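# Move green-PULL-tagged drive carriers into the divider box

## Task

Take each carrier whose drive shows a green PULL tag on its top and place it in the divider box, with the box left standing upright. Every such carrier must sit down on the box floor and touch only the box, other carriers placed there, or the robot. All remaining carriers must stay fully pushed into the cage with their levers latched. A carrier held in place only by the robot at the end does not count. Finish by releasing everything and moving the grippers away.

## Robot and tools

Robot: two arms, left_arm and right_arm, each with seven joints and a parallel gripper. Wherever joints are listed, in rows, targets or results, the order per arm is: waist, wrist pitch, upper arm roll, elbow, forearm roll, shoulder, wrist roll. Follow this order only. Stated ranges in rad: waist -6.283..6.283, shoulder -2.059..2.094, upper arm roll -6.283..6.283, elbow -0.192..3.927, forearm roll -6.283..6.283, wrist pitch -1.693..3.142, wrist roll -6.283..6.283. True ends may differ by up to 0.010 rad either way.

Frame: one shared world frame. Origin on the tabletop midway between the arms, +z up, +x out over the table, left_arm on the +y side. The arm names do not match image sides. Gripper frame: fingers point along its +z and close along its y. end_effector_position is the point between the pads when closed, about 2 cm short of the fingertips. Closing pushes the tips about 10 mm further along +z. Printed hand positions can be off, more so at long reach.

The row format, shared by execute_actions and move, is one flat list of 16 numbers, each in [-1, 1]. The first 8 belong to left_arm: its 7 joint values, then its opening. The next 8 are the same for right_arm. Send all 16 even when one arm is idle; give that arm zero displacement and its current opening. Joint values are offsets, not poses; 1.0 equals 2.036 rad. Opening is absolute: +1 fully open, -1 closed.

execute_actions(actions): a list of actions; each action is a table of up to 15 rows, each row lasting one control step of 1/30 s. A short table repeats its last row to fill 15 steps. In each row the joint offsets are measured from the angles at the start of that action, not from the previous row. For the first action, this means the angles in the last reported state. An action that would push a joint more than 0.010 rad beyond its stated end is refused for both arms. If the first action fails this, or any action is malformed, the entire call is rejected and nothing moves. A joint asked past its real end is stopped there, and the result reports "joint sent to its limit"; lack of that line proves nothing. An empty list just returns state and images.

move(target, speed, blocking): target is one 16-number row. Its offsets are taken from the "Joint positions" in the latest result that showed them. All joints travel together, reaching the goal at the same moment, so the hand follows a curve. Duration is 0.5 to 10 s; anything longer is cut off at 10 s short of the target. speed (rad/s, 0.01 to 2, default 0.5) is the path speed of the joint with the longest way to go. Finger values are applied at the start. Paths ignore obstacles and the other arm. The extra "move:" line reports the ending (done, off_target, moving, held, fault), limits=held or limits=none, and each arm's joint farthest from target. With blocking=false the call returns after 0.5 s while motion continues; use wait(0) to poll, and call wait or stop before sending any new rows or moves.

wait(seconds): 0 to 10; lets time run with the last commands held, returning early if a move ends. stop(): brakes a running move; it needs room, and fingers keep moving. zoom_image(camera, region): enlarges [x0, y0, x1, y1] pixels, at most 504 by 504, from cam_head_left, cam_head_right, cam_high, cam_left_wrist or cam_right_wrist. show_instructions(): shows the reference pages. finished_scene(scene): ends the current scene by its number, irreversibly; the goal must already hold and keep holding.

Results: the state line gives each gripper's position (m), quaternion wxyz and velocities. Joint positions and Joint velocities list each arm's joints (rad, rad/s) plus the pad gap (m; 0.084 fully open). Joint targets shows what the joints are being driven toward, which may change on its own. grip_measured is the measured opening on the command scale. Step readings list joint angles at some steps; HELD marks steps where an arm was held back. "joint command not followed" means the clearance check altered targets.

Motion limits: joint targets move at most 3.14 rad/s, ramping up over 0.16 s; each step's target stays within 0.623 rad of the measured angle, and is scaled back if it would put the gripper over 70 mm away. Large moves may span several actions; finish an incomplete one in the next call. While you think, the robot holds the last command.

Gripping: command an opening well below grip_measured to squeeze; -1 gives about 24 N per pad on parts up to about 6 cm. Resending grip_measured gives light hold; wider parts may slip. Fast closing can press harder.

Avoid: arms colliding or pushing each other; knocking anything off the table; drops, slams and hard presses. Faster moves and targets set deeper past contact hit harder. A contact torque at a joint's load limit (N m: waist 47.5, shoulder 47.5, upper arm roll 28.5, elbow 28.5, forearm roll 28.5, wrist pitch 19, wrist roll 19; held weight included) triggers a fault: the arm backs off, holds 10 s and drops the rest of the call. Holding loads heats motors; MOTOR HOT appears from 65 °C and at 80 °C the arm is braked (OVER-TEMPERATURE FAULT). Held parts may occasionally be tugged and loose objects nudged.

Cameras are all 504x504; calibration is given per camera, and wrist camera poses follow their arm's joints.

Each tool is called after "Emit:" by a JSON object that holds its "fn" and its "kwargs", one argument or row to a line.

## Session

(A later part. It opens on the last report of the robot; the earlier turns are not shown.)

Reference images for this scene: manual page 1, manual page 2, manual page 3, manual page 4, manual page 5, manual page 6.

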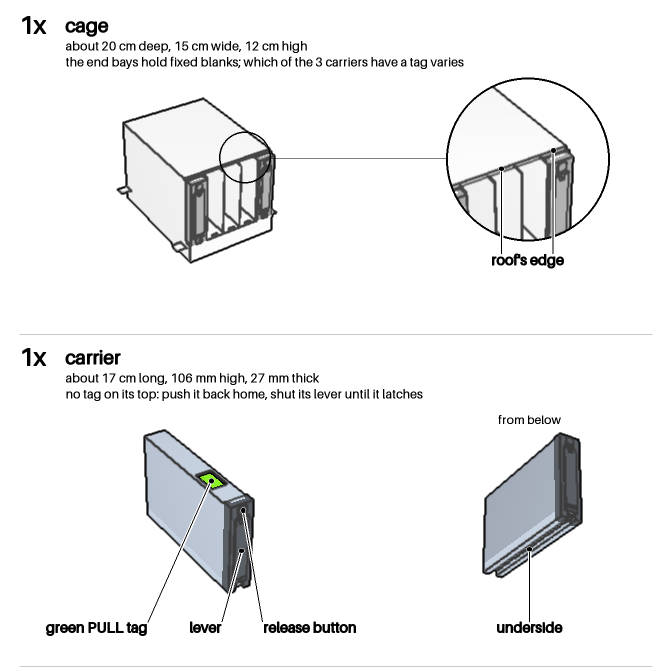

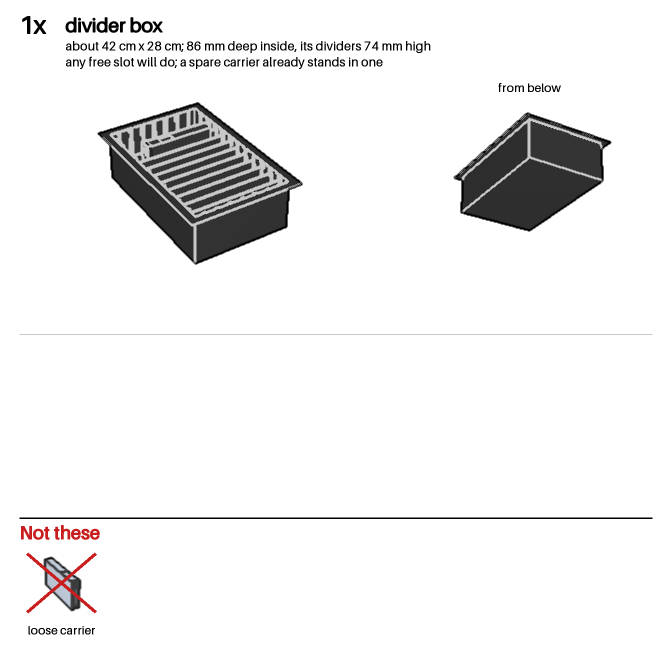

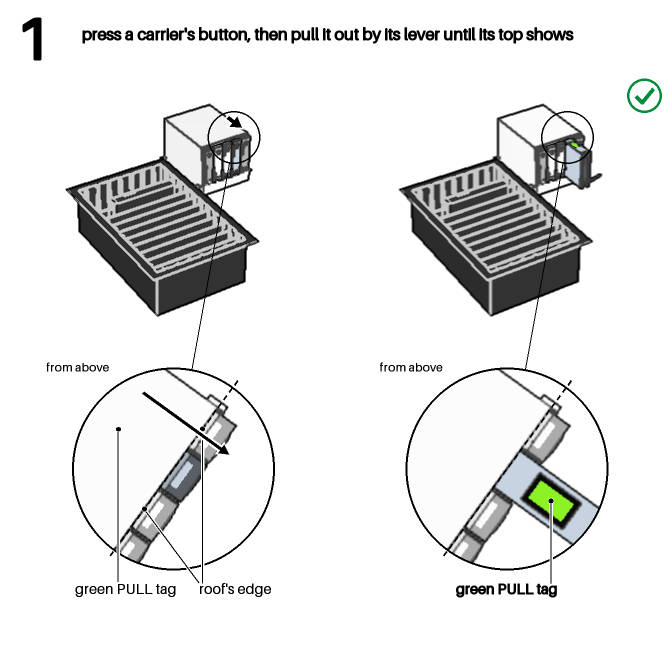

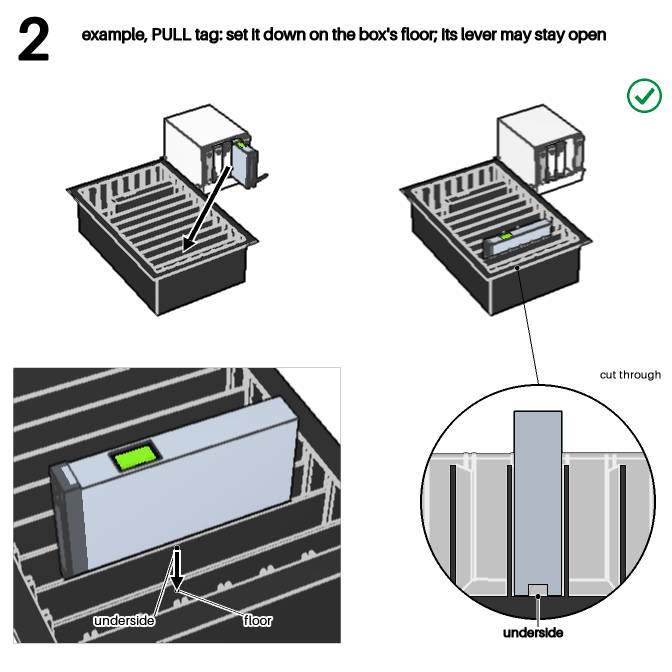

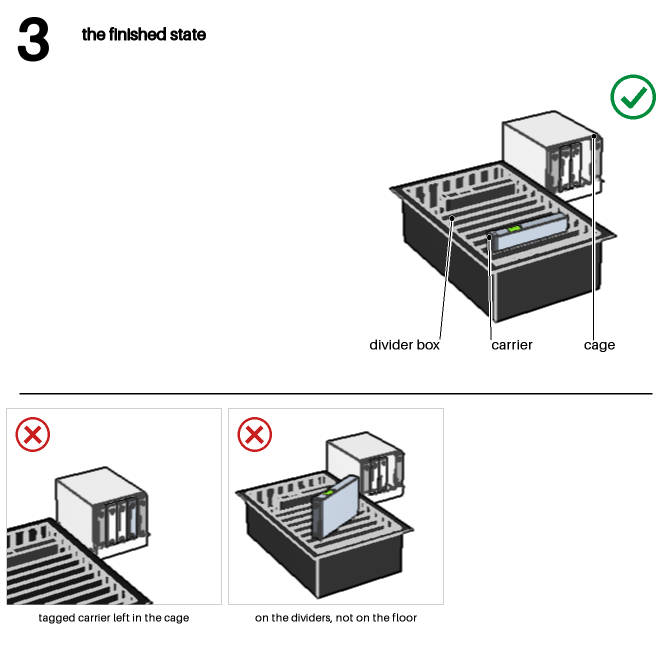

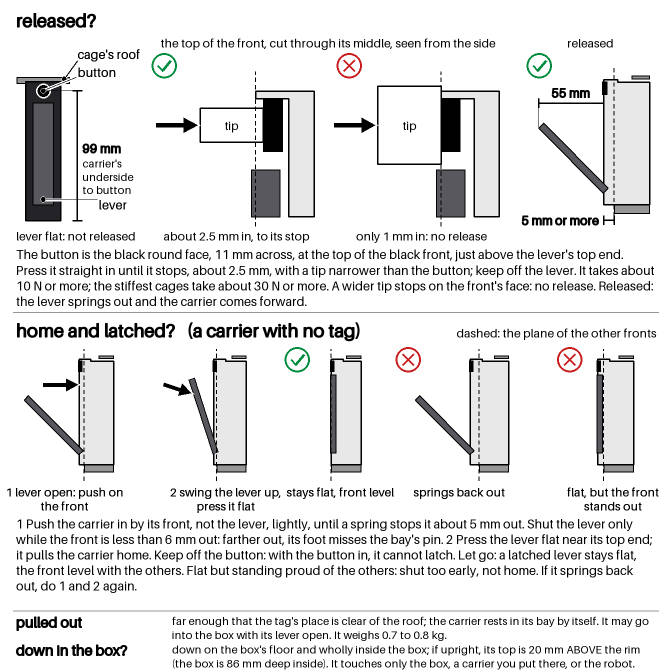

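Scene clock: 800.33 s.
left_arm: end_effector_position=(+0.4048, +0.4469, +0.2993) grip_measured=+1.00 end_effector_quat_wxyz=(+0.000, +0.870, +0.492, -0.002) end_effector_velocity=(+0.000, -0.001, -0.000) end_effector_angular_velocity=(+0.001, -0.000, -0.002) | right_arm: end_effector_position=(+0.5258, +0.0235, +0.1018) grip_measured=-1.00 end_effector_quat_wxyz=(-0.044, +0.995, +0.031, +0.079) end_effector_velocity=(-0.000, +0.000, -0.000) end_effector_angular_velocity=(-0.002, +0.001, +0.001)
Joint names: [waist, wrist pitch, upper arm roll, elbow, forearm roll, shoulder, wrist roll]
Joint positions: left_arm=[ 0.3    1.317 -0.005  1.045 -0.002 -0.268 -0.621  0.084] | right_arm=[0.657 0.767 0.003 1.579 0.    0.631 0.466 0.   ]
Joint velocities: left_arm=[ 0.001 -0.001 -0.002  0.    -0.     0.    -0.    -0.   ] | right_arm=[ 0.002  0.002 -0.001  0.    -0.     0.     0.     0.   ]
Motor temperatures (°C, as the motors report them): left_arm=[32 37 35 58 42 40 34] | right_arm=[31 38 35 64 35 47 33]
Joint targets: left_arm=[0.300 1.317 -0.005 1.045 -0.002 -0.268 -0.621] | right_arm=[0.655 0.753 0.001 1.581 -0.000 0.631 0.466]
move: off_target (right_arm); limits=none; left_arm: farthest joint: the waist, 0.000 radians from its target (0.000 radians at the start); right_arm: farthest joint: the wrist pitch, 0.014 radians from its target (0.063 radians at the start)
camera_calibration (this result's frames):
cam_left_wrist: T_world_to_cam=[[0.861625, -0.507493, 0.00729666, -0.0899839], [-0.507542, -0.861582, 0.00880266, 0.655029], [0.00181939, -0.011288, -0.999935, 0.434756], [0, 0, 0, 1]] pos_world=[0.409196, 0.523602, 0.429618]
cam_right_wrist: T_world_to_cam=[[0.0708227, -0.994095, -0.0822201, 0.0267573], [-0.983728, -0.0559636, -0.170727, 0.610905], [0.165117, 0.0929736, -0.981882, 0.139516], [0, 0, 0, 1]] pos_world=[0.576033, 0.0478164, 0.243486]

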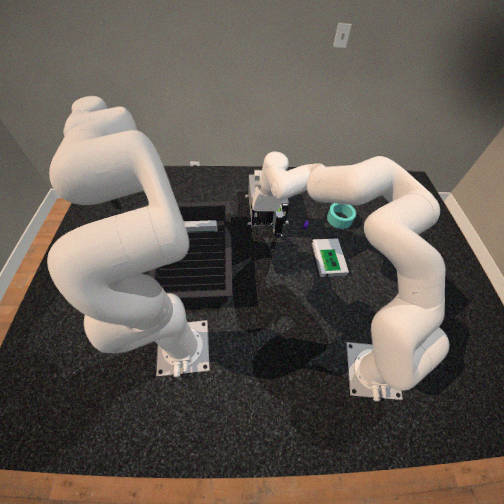

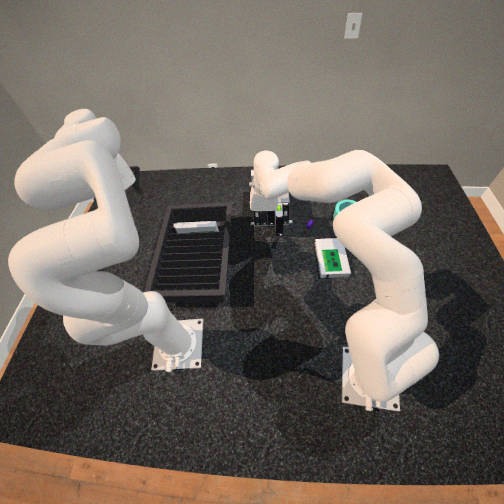

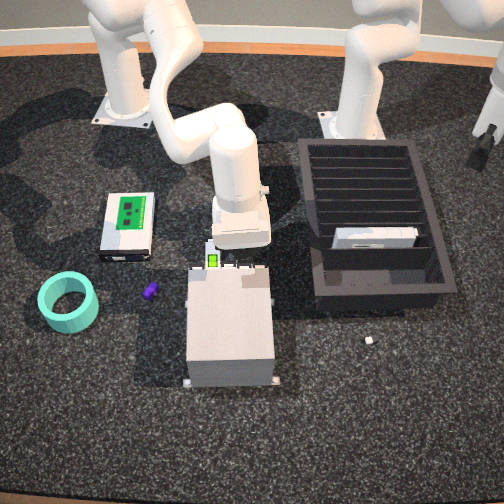

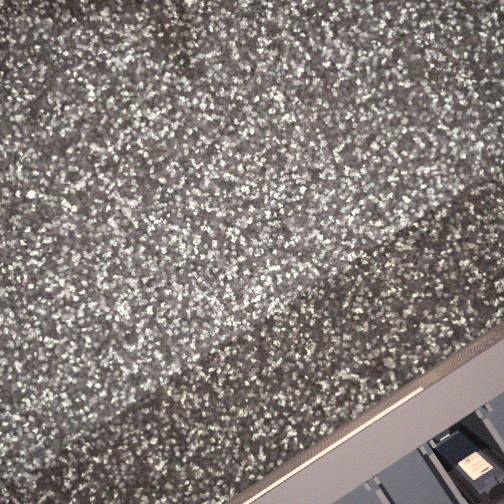

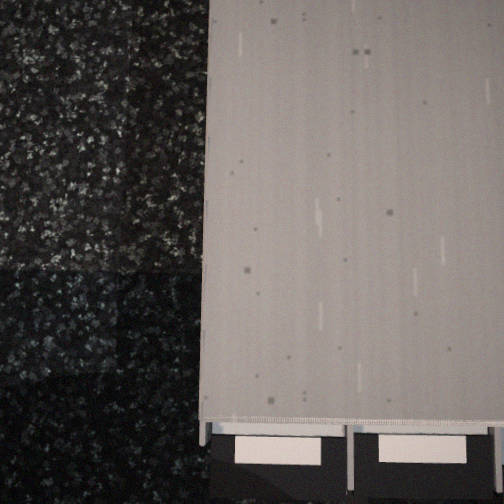

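Emit:
{"fn": "move", "kwargs": {
  "target": [0,0,0,0,0,0,0,1, 0.0060,0.1703,-0.0015,0.1136,0,0.0323,0.0068,-1],
  "speed": 0.35
}}

Emit:
{"fn": "move", "kwargs": {
  "target": [0,0,0,0,0,0,0,1, -0.0216,-0.0375,0,-0.1906,0,-0.1531,-0.0216,-1],
  "speed": 0.5
}}

Emit:
{"fn": "move", "kwargs": {
  "target": [0,0,0,0,0,0,0,1, 0,-0.0444,0,-0.0214,0,0.0230,0,-1],
  "speed": 0.2
}}

Scene clock: 853.77 s.
left_arm: end_effector_position=(+0.4048, +0.4469, +0.2993) grip_measured=+1.00 end_effector_quat_wxyz=(+0.000, +0.870, +0.492, -0.002) end_effector_velocity=(-0.000, +0.000, +0.000) end_effector_angular_velocity=(-0.000, +0.000, +0.002) | right_arm: end_effector_position=(+0.5200, +0.0232, +0.0956) grip_measured=-1.00 end_effector_quat_wxyz=(-0.041, +0.996, +0.033, +0.070) end_effector_velocity=(+0.000, -0.000, +0.000) end_effector_angular_velocity=(-0.000, -0.001, +0.000)
Joint names: [waist, wrist pitch, upper arm roll, elbow, forearm roll, shoulder, wrist roll]
Joint positions: left_arm=[ 0.3    1.317 -0.005  1.045 -0.002 -0.268 -0.621  0.084] | right_arm=[0.656 0.776 0.007 1.572 0.001 0.635 0.466 0.   ]
Joint velocities: left_arm=[ 0.     0.001  0.001  0.    -0.    -0.    -0.001 -0.   ] | right_arm=[-0.    -0.     0.    -0.    -0.001 -0.    -0.     0.   ]
Motor temperatures (°C, as the motors report them): left_arm=[32 37 35 58 42 40 34] | right_arm=[31 50 38 72 35 47 33]
Joint targets: left_arm=[0.300 1.317 -0.005 1.045 -0.002 -0.268 -0.621] | right_arm=[0.656 0.776 0.007 1.572 0.001 0.635 0.466]
OVER-TEMPERATURE FAULT: BRAKES ON. Before this call, the elbow of the right arm reached its drive's temperature limit (80 °C), and for 19 seconds the controller kept that arm on its brakes, joint motors off. The right arm may have sagged or run on while its brakes closed, and pressed much harder than before on what it touched. The stop was over before this call, but the right arm ran none of its commands: an arm, its gripper or tool too, takes no new command until a result has said that it accepts commands again. In this call the stop used none of the actions that the scene allows. The right arm's brakes are open: the right arm now holds where the fault left it, with its grip as last carried out. The right arm accepts commands again.
MOTOR HOT: on. Now the hottest motor of the right arm, the elbow, reports 72 °C.
move: fault (right_arm); limits=none; left_arm: farthest joint: the waist, 0.000 radians from its target (0.000 radians at the start); right_arm: farthest joint: the wrist pitch, 0.337 radians from its target (0.337 radians at the start)
camera_calibration (this result's frames):
cam_left_wrist: T_world_to_cam=[[0.861625, -0.507493, 0.0072966, -0.0899837], [-0.507542, -0.861582, 0.00880261, 0.655029], [0.00181936, -0.0112879, -0.999935, 0.434756], [0, 0, 0, 1]] pos_world=[0.409196, 0.523602, 0.429618]
cam_right_wrist: T_world_to_cam=[[0.0725078, -0.994432, -0.0764657, 0.0249503], [-0.986417, -0.0601706, -0.152844, 0.603902], [0.147392, 0.0865094, -0.985288, 0.144072], [0, 0, 0, 1]] pos_world=[0.572655, 0.0486849, 0.236163]

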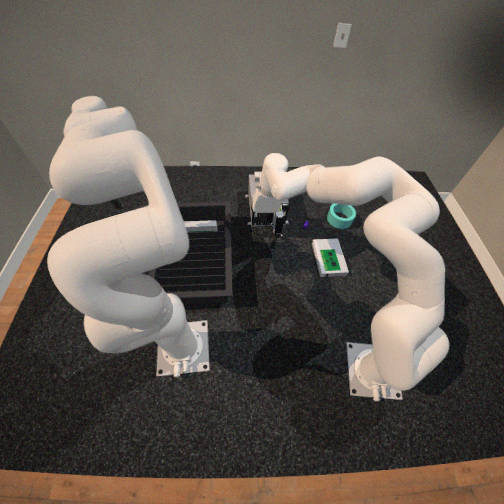

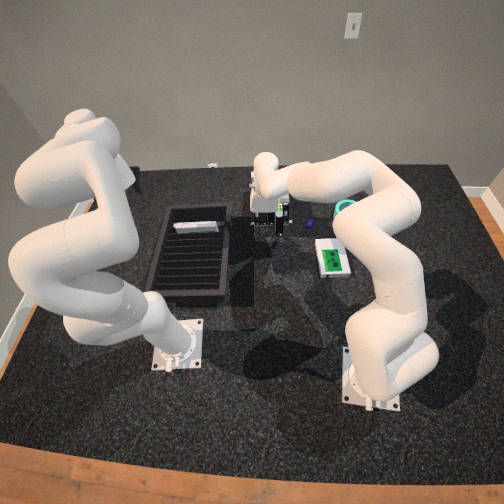

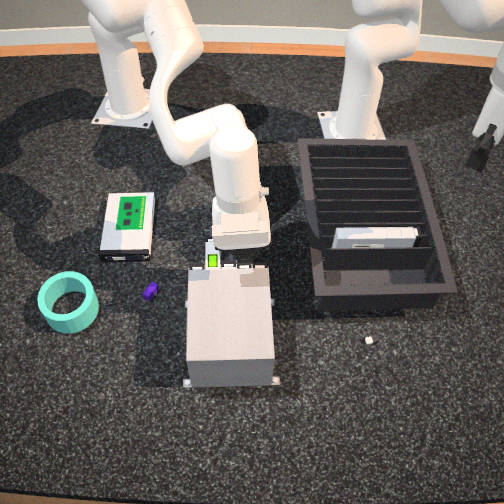

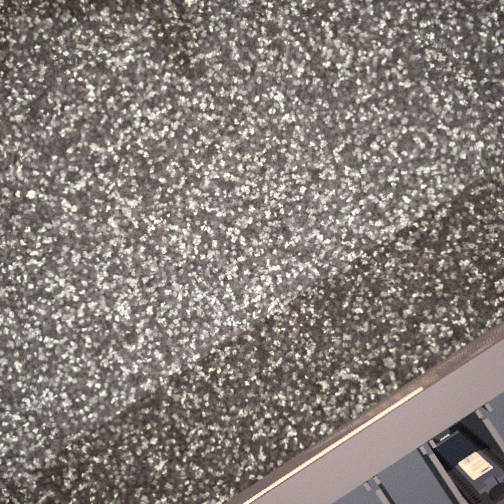

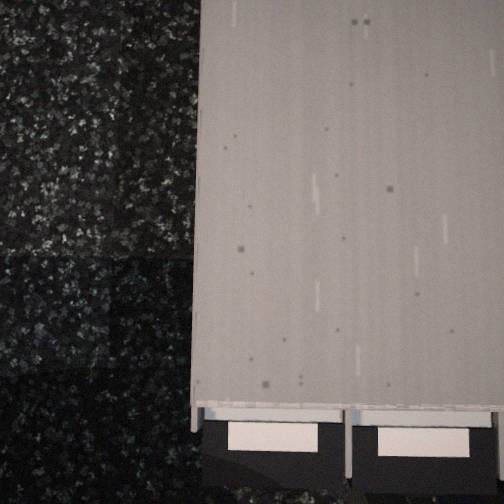

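not run: a fault stop came before this call.

not run: a fault stop came before this call.

Emit:
{"fn": "execute_actions", "kwargs": {
  "actions": []
}}

Scene clock: 877.43 s.
left_arm: end_effector_position=(+0.4048, +0.4469, +0.2993) grip_measured=+1.00 end_effector_quat_wxyz=(+0.000, +0.870, +0.492, -0.002) end_effector_velocity=(-0.000, -0.000, +0.000) end_effector_angular_velocity=(-0.000, +0.001, -0.000) | right_arm: end_effector_position=(+0.5200, +0.0232, +0.0956) grip_measured=-1.00 end_effector_quat_wxyz=(-0.041, +0.996, +0.033, +0.070) end_effector_velocity=(-0.000, +0.000, +0.000) end_effector_angular_velocity=(-0.000, +0.001, -0.001)
Joint names: [waist, wrist pitch, upper arm roll, elbow, forearm roll, shoulder, wrist roll]
Joint positions: left_arm=[ 0.3    1.317 -0.005  1.045 -0.002 -0.268 -0.621  0.084] | right_arm=[0.656 0.776 0.007 1.572 0.001 0.635 0.466 0.   ]
Joint velocities: left_arm=[-0.     0.001 -0.    -0.    -0.    -0.    -0.    -0.   ] | right_arm=[ 0.001  0.001 -0.     0.     0.    -0.     0.001  0.   ]
Motor temperatures (°C, as the motors report them): left_arm=[32 37 35 59 42 40 34] | right_arm=[31 45 36 68 35 48 33]
Joint targets: left_arm=[0.300 1.317 -0.005 1.045 -0.002 -0.268 -0.621] | right_arm=[0.656 0.776 0.007 1.572 0.001 0.635 0.466]
MOTOR HOT: still on. Now the hottest motor of the right arm, the elbow, reports 68 °C; a drive's own limit is 80 °C.
camera_calibration (this result's frames):
cam_left_wrist: T_world_to_cam=[[0.861625, -0.507493, 0.00729651, -0.0899838], [-0.507542, -0.861582, 0.00880284, 0.655029], [0.00181917, -0.011288, -0.999935, 0.434756], [0, 0, 0, 1]] pos_world=[0.409196, 0.523602, 0.429618]
cam_right_wrist: T_world_to_cam=[[0.0725076, -0.994432, -0.0764657, 0.0249503], [-0.986417, -0.0601705, -0.152844, 0.603902], [0.147392, 0.0865094, -0.985288, 0.144072], [0, 0, 0, 1]] pos_world=[0.572655, 0.0486848, 0.236163]

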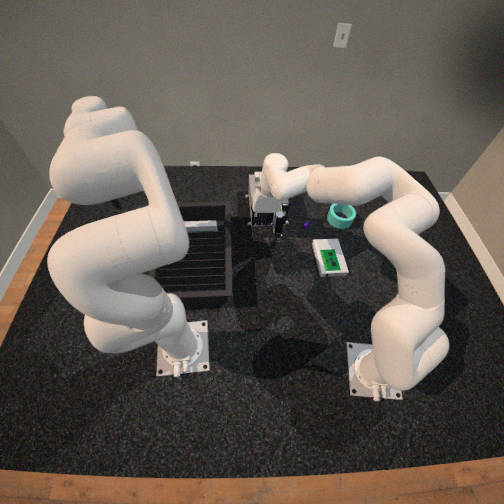

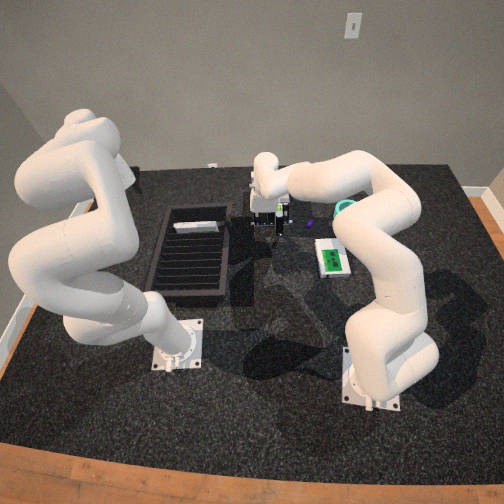

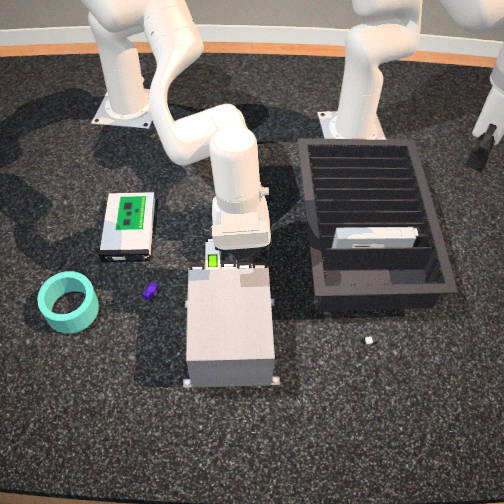

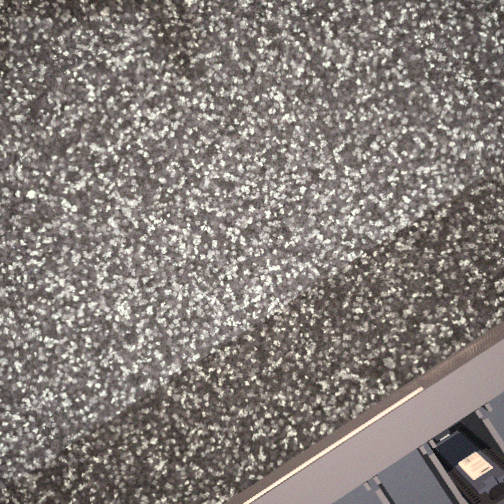

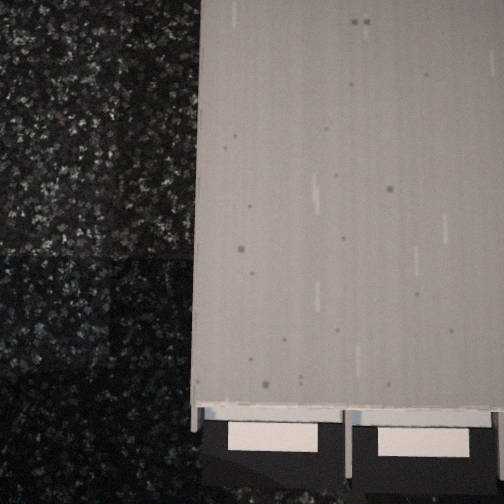

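Emit:
{"fn": "move", "kwargs": {
  "target": [0,0,0,0,0,0,0,1, 0.0266,-0.0200,-0.0034,-0.1343,-0.0005,-0.1335,0.0269,-1],
  "speed": 0.3
}}

Scene clock: 894.60 s.
left_arm: end_effector_position=(+0.4048, +0.4469, +0.2993) grip_measured=+1.00 end_effector_quat_wxyz=(+0.000, +0.870, +0.492, -0.002) end_effector_velocity=(-0.000, -0.000, -0.000) end_effector_angular_velocity=(-0.001, +0.001, +0.001) | right_arm: end_effector_position=(+0.4586, +0.0197, +0.1500) grip_measured=-1.00 end_effector_quat_wxyz=(-0.052, +0.995, +0.030, +0.085) end_effector_velocity=(-0.001, +0.001, +0.001) end_effector_angular_velocity=(+0.000, -0.002, +0.003)
Joint names: [waist, wrist pitch, upper arm roll, elbow, forearm roll, shoulder, wrist roll]
Joint positions: left_arm=[ 0.3    1.317 -0.005  1.045 -0.002 -0.268 -0.621  0.084] | right_arm=[ 0.71   0.735  0.     1.299 -0.     0.363  0.521  0.   ]
Joint velocities: left_arm=[-0.     0.001  0.    -0.001 -0.    -0.    -0.001  0.   ] | right_arm=[ 0.002 -0.001  0.001 -0.003 -0.001 -0.004  0.     0.   ]
Motor temperatures (°C, as the motors report them): left_arm=[32 37 35 59 42 40 34] | right_arm=[31 43 35 67 35 48 33]
Joint targets: left_arm=[0.300 1.317 -0.005 1.045 -0.002 -0.268 -0.621] | right_arm=[0.711 0.735 0.000 1.299 -0.000 0.363 0.521]
MOTOR HOT: still on. Now the hottest motor of the right arm, the elbow, reports 67 °C; a drive's own limit is 80 °C.
move: done; limits=none; left_arm: farthest joint: the waist, 0.000 radians from its target (0.000 radians at the start); right_arm: farthest joint: the waist, 0.000 radians from its target (0.054 radians at the start)
camera_calibration (this result's frames):
cam_left_wrist: T_world_to_cam=[[0.861625, -0.507493, 0.00729649, -0.0899838], [-0.507542, -0.861582, 0.00880283, 0.655029], [0.00181915, -0.011288, -0.999935, 0.434756], [0, 0, 0, 1]] pos_world=[0.409196, 0.523602, 0.429618]
cam_right_wrist: T_world_to_cam=[[0.0703391, -0.992633, -0.0986491, 0.034376], [-0.981588, -0.05127, -0.184002, 0.553713], [0.177589, 0.109775, -0.977963, 0.191633], [0, 0, 0, 1]] pos_world=[0.507068, 0.041475, 0.292685]

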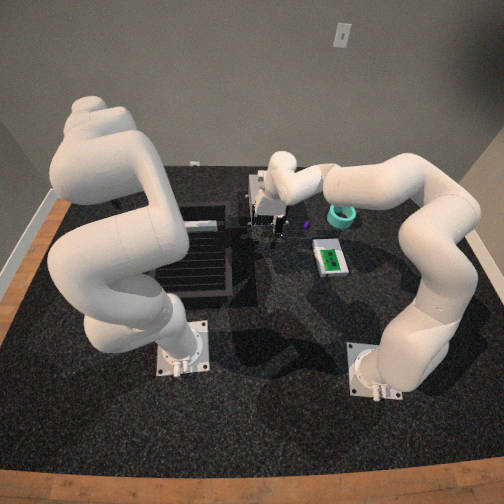

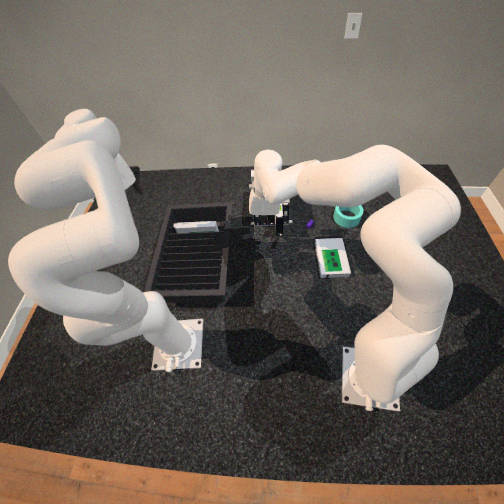

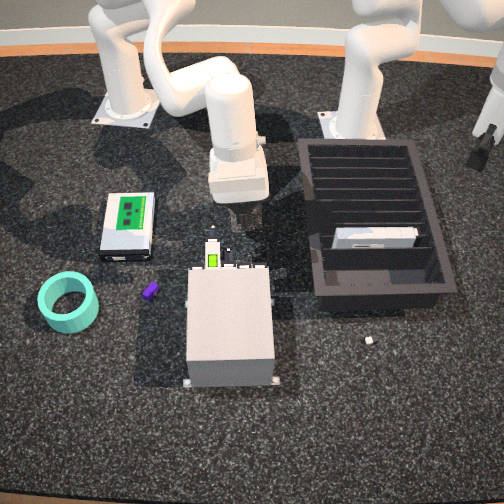

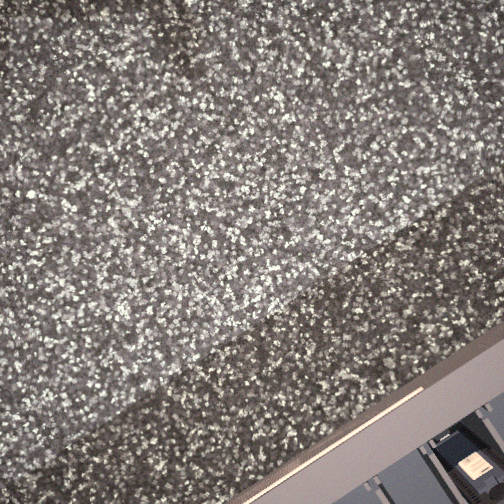

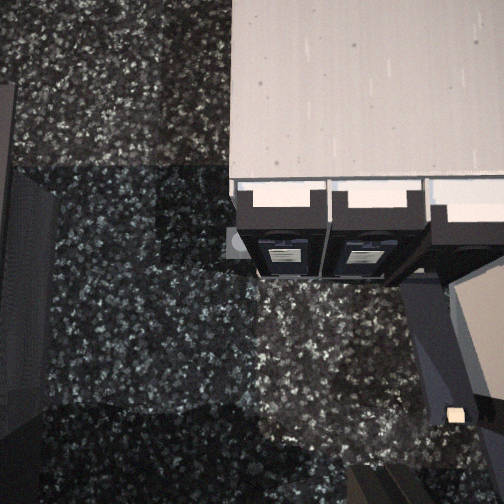

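Emit:
{"fn": "move", "kwargs": {
  "target": [0,0,0,0,0,0,0,1, -0.04165,0.14852,0,0.06059,0,0.0108,-0.04184,-1],
  "speed": 0.5
}}

Emit:
{"fn": "move", "kwargs": {
  "target": [0,0,0,0,0,0,0,1, 0,-0.04445,0,-0.02143,0,0.02302,0,-1],
  "speed": 0.3
}}

Scene clock: 903.50 s.
left_arm: end_effector_position=(+0.4048, +0.4469, +0.2993) grip_measured=+1.00 end_effector_quat_wxyz=(+0.000, +0.870, +0.492, -0.002) end_effector_velocity=(+0.000, -0.001, -0.000) end_effector_angular_velocity=(+0.000, -0.000, -0.001) | right_arm: end_effector_position=(+0.4577, -0.0383, +0.1596) grip_measured=-1.00 end_effector_quat_wxyz=(+0.000, +1.000, +0.031, -0.000) end_effector_velocity=(+0.000, -0.001, +0.001) end_effector_angular_velocity=(+0.000, +0.001, -0.001)
Joint names: [waist, wrist pitch, upper arm roll, elbow, forearm roll, shoulder, wrist roll]
Joint positions: left_arm=[ 0.3    1.317 -0.005  1.045 -0.002 -0.268 -0.621  0.084] | right_arm=[ 0.626  1.038  0.     1.422 -0.     0.385  0.436  0.   ]
Joint velocities: left_arm=[-0.    -0.    -0.001 -0.    -0.    -0.     0.     0.   ] | right_arm=[-0.001  0.002 -0.001  0.002  0.001 -0.    -0.001  0.   ]
Motor temperatures (°C, as the motors report them): left_arm=[32 37 35 59 42 40 34] | right_arm=[31 42 35 67 35 48 33]
Joint targets: left_arm=[0.300 1.317 -0.005 1.045 -0.002 -0.268 -0.621] | right_arm=[0.626 1.038 0.000 1.422 -0.000 0.385 0.436]
MOTOR HOT: still on. Now the hottest motor of the right arm, the elbow, reports 67 °C; a drive's own limit is 80 °C.
move: done; limits=none; left_arm: farthest joint: the waist, 0.000 radians from its target (0.000 radians at the start); right_arm: farthest joint: the waist, 0.001 radians from its target (0.085 radians at the start)
camera_calibration (this result's frames):
cam_left_wrist: T_world_to_cam=[[0.861625, -0.507493, 0.00729648, -0.0899838], [-0.507542, -0.861582, 0.00880286, 0.655028], [0.00181913, -0.011288, -0.999935, 0.434756], [0, 0, 0, 1]] pos_world=[0.409196, 0.523602, 0.429618]
cam_right_wrist: T_world_to_cam=[[0.062577, -0.99804, 0.000317895, -0.0346648], [-0.99798, -0.0625768, -0.0109702, 0.531156], [0.0109686, 0.000369231, -0.99994, 0.283128], [0, 0, 0, 1]] pos_world=[0.529147, -0.00146339, 0.288949]

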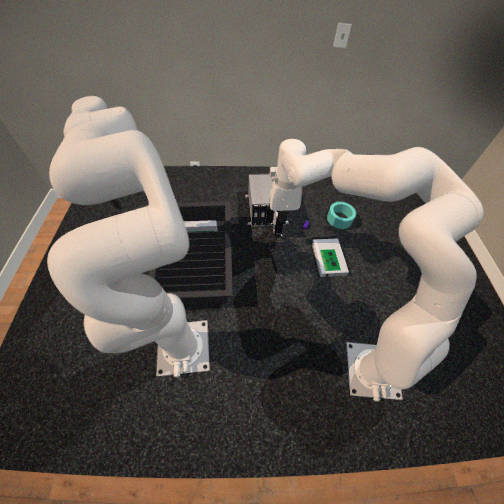

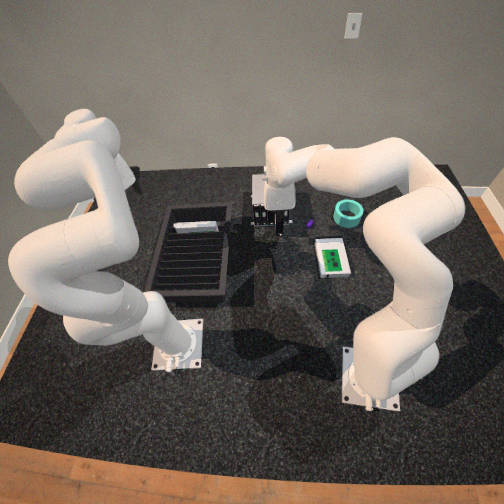

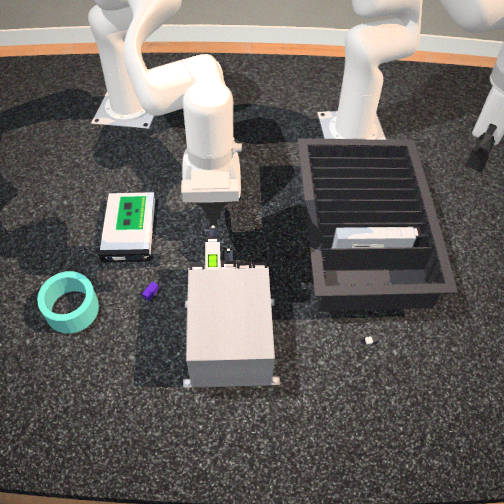

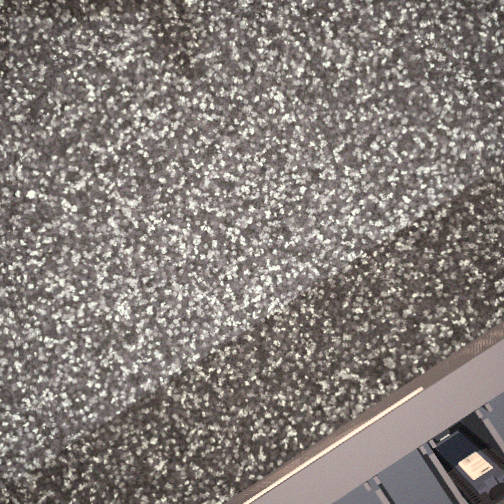

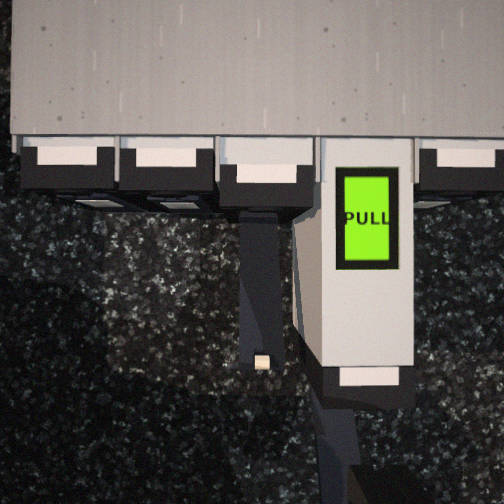

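Scene clock: 904.43 s.
left_arm: end_effector_position=(+0.4048, +0.4469, +0.2993) grip_measured=+1.00 end_effector_quat_wxyz=(+0.000, +0.870, +0.492, -0.002) end_effector_velocity=(-0.000, +0.001, +0.000) end_effector_angular_velocity=(-0.001, +0.001, +0.002) | right_arm: end_effector_position=(+0.4583, -0.0380, +0.1224) grip_measured=-1.00 end_effector_quat_wxyz=(+0.000, +1.000, +0.031, -0.000) end_effector_velocity=(-0.001, -0.001, -0.003) end_effector_angular_velocity=(-0.003, +0.004, +0.000)
Joint names: [waist, wrist pitch, upper arm roll, elbow, forearm roll, shoulder, wrist roll]
Joint positions: left_arm=[ 0.3    1.317 -0.005  1.045 -0.002 -0.268 -0.621  0.084] | right_arm=[ 0.626  0.947  0.     1.379 -0.     0.432  0.436  0.   ]
Joint velocities: left_arm=[-0.     0.002  0.002  0.001 -0.     0.    -0.    -0.   ] | right_arm=[-0.001 -0.001  0.    -0.003 -0.     0.003 -0.     0.   ]
Motor temperatures (°C, as the motors report them): left_arm=[32 37 35 59 42 40 34] | right_arm=[31 42 35 67 35 48 33]
Joint targets: left_arm=[0.300 1.317 -0.005 1.045 -0.002 -0.268 -0.621] | right_arm=[0.626 0.947 0.000 1.378 -0.000 0.432 0.436]
MOTOR HOT: still on. Now the hottest motor of the right arm, the elbow, reports 67 °C; a drive's own limit is 80 °C.
move: done; limits=none; left_arm: farthest joint: the waist, 0.000 radians from its target (0.000 radians at the start); right_arm: farthest joint: the waist, 0.000 radians from its target (0.000 radians at the start)
camera_calibration (this result's frames):
cam_left_wrist: T_world_to_cam=[[0.861625, -0.507493, 0.00729646, -0.0899838], [-0.507542, -0.861582, 0.00880287, 0.655028], [0.00181911, -0.011288, -0.999935, 0.434756], [0, 0, 0, 1]] pos_world=[0.409196, 0.523602, 0.429618]
cam_right_wrist: T_world_to_cam=[[0.0625867, -0.99804, 0.0000928151, -0.0343511], [-0.997975, -0.0625837, -0.0113757, 0.53138], [0.0113592, 0.000619342, -0.999935, 0.245785], [0, 0, 0, 1]] pos_world=[0.529662, -0.00118025, 0.251817]

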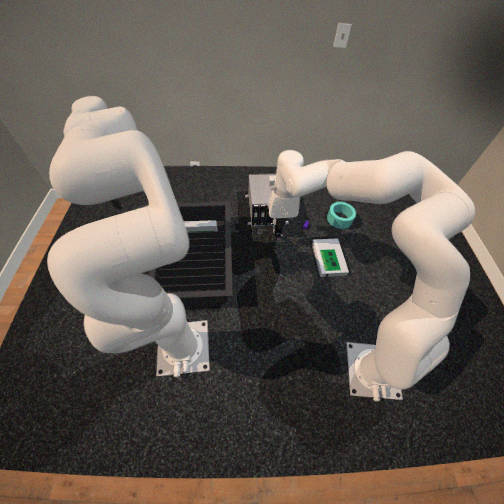

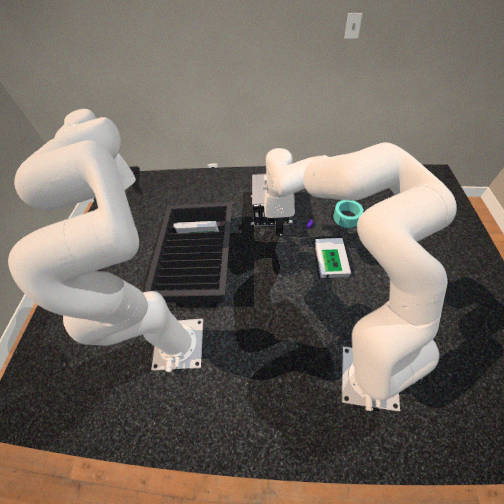

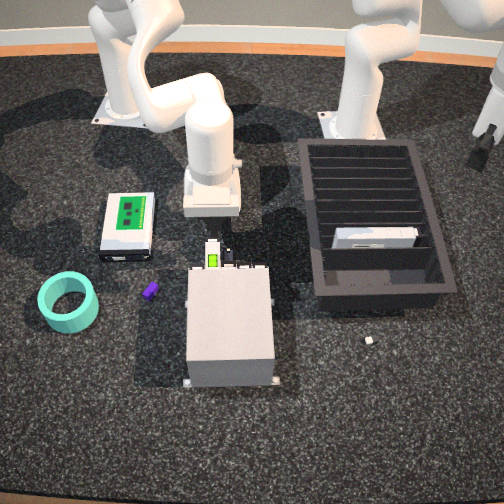

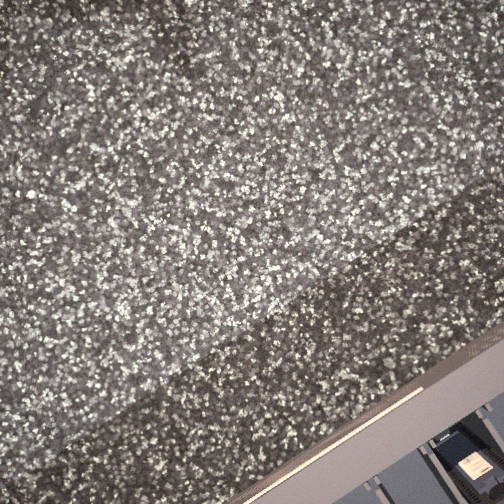

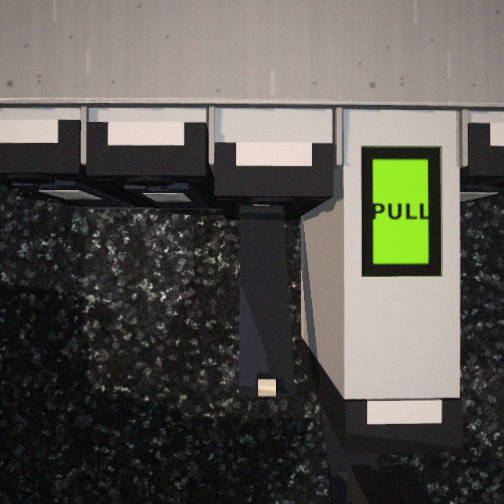

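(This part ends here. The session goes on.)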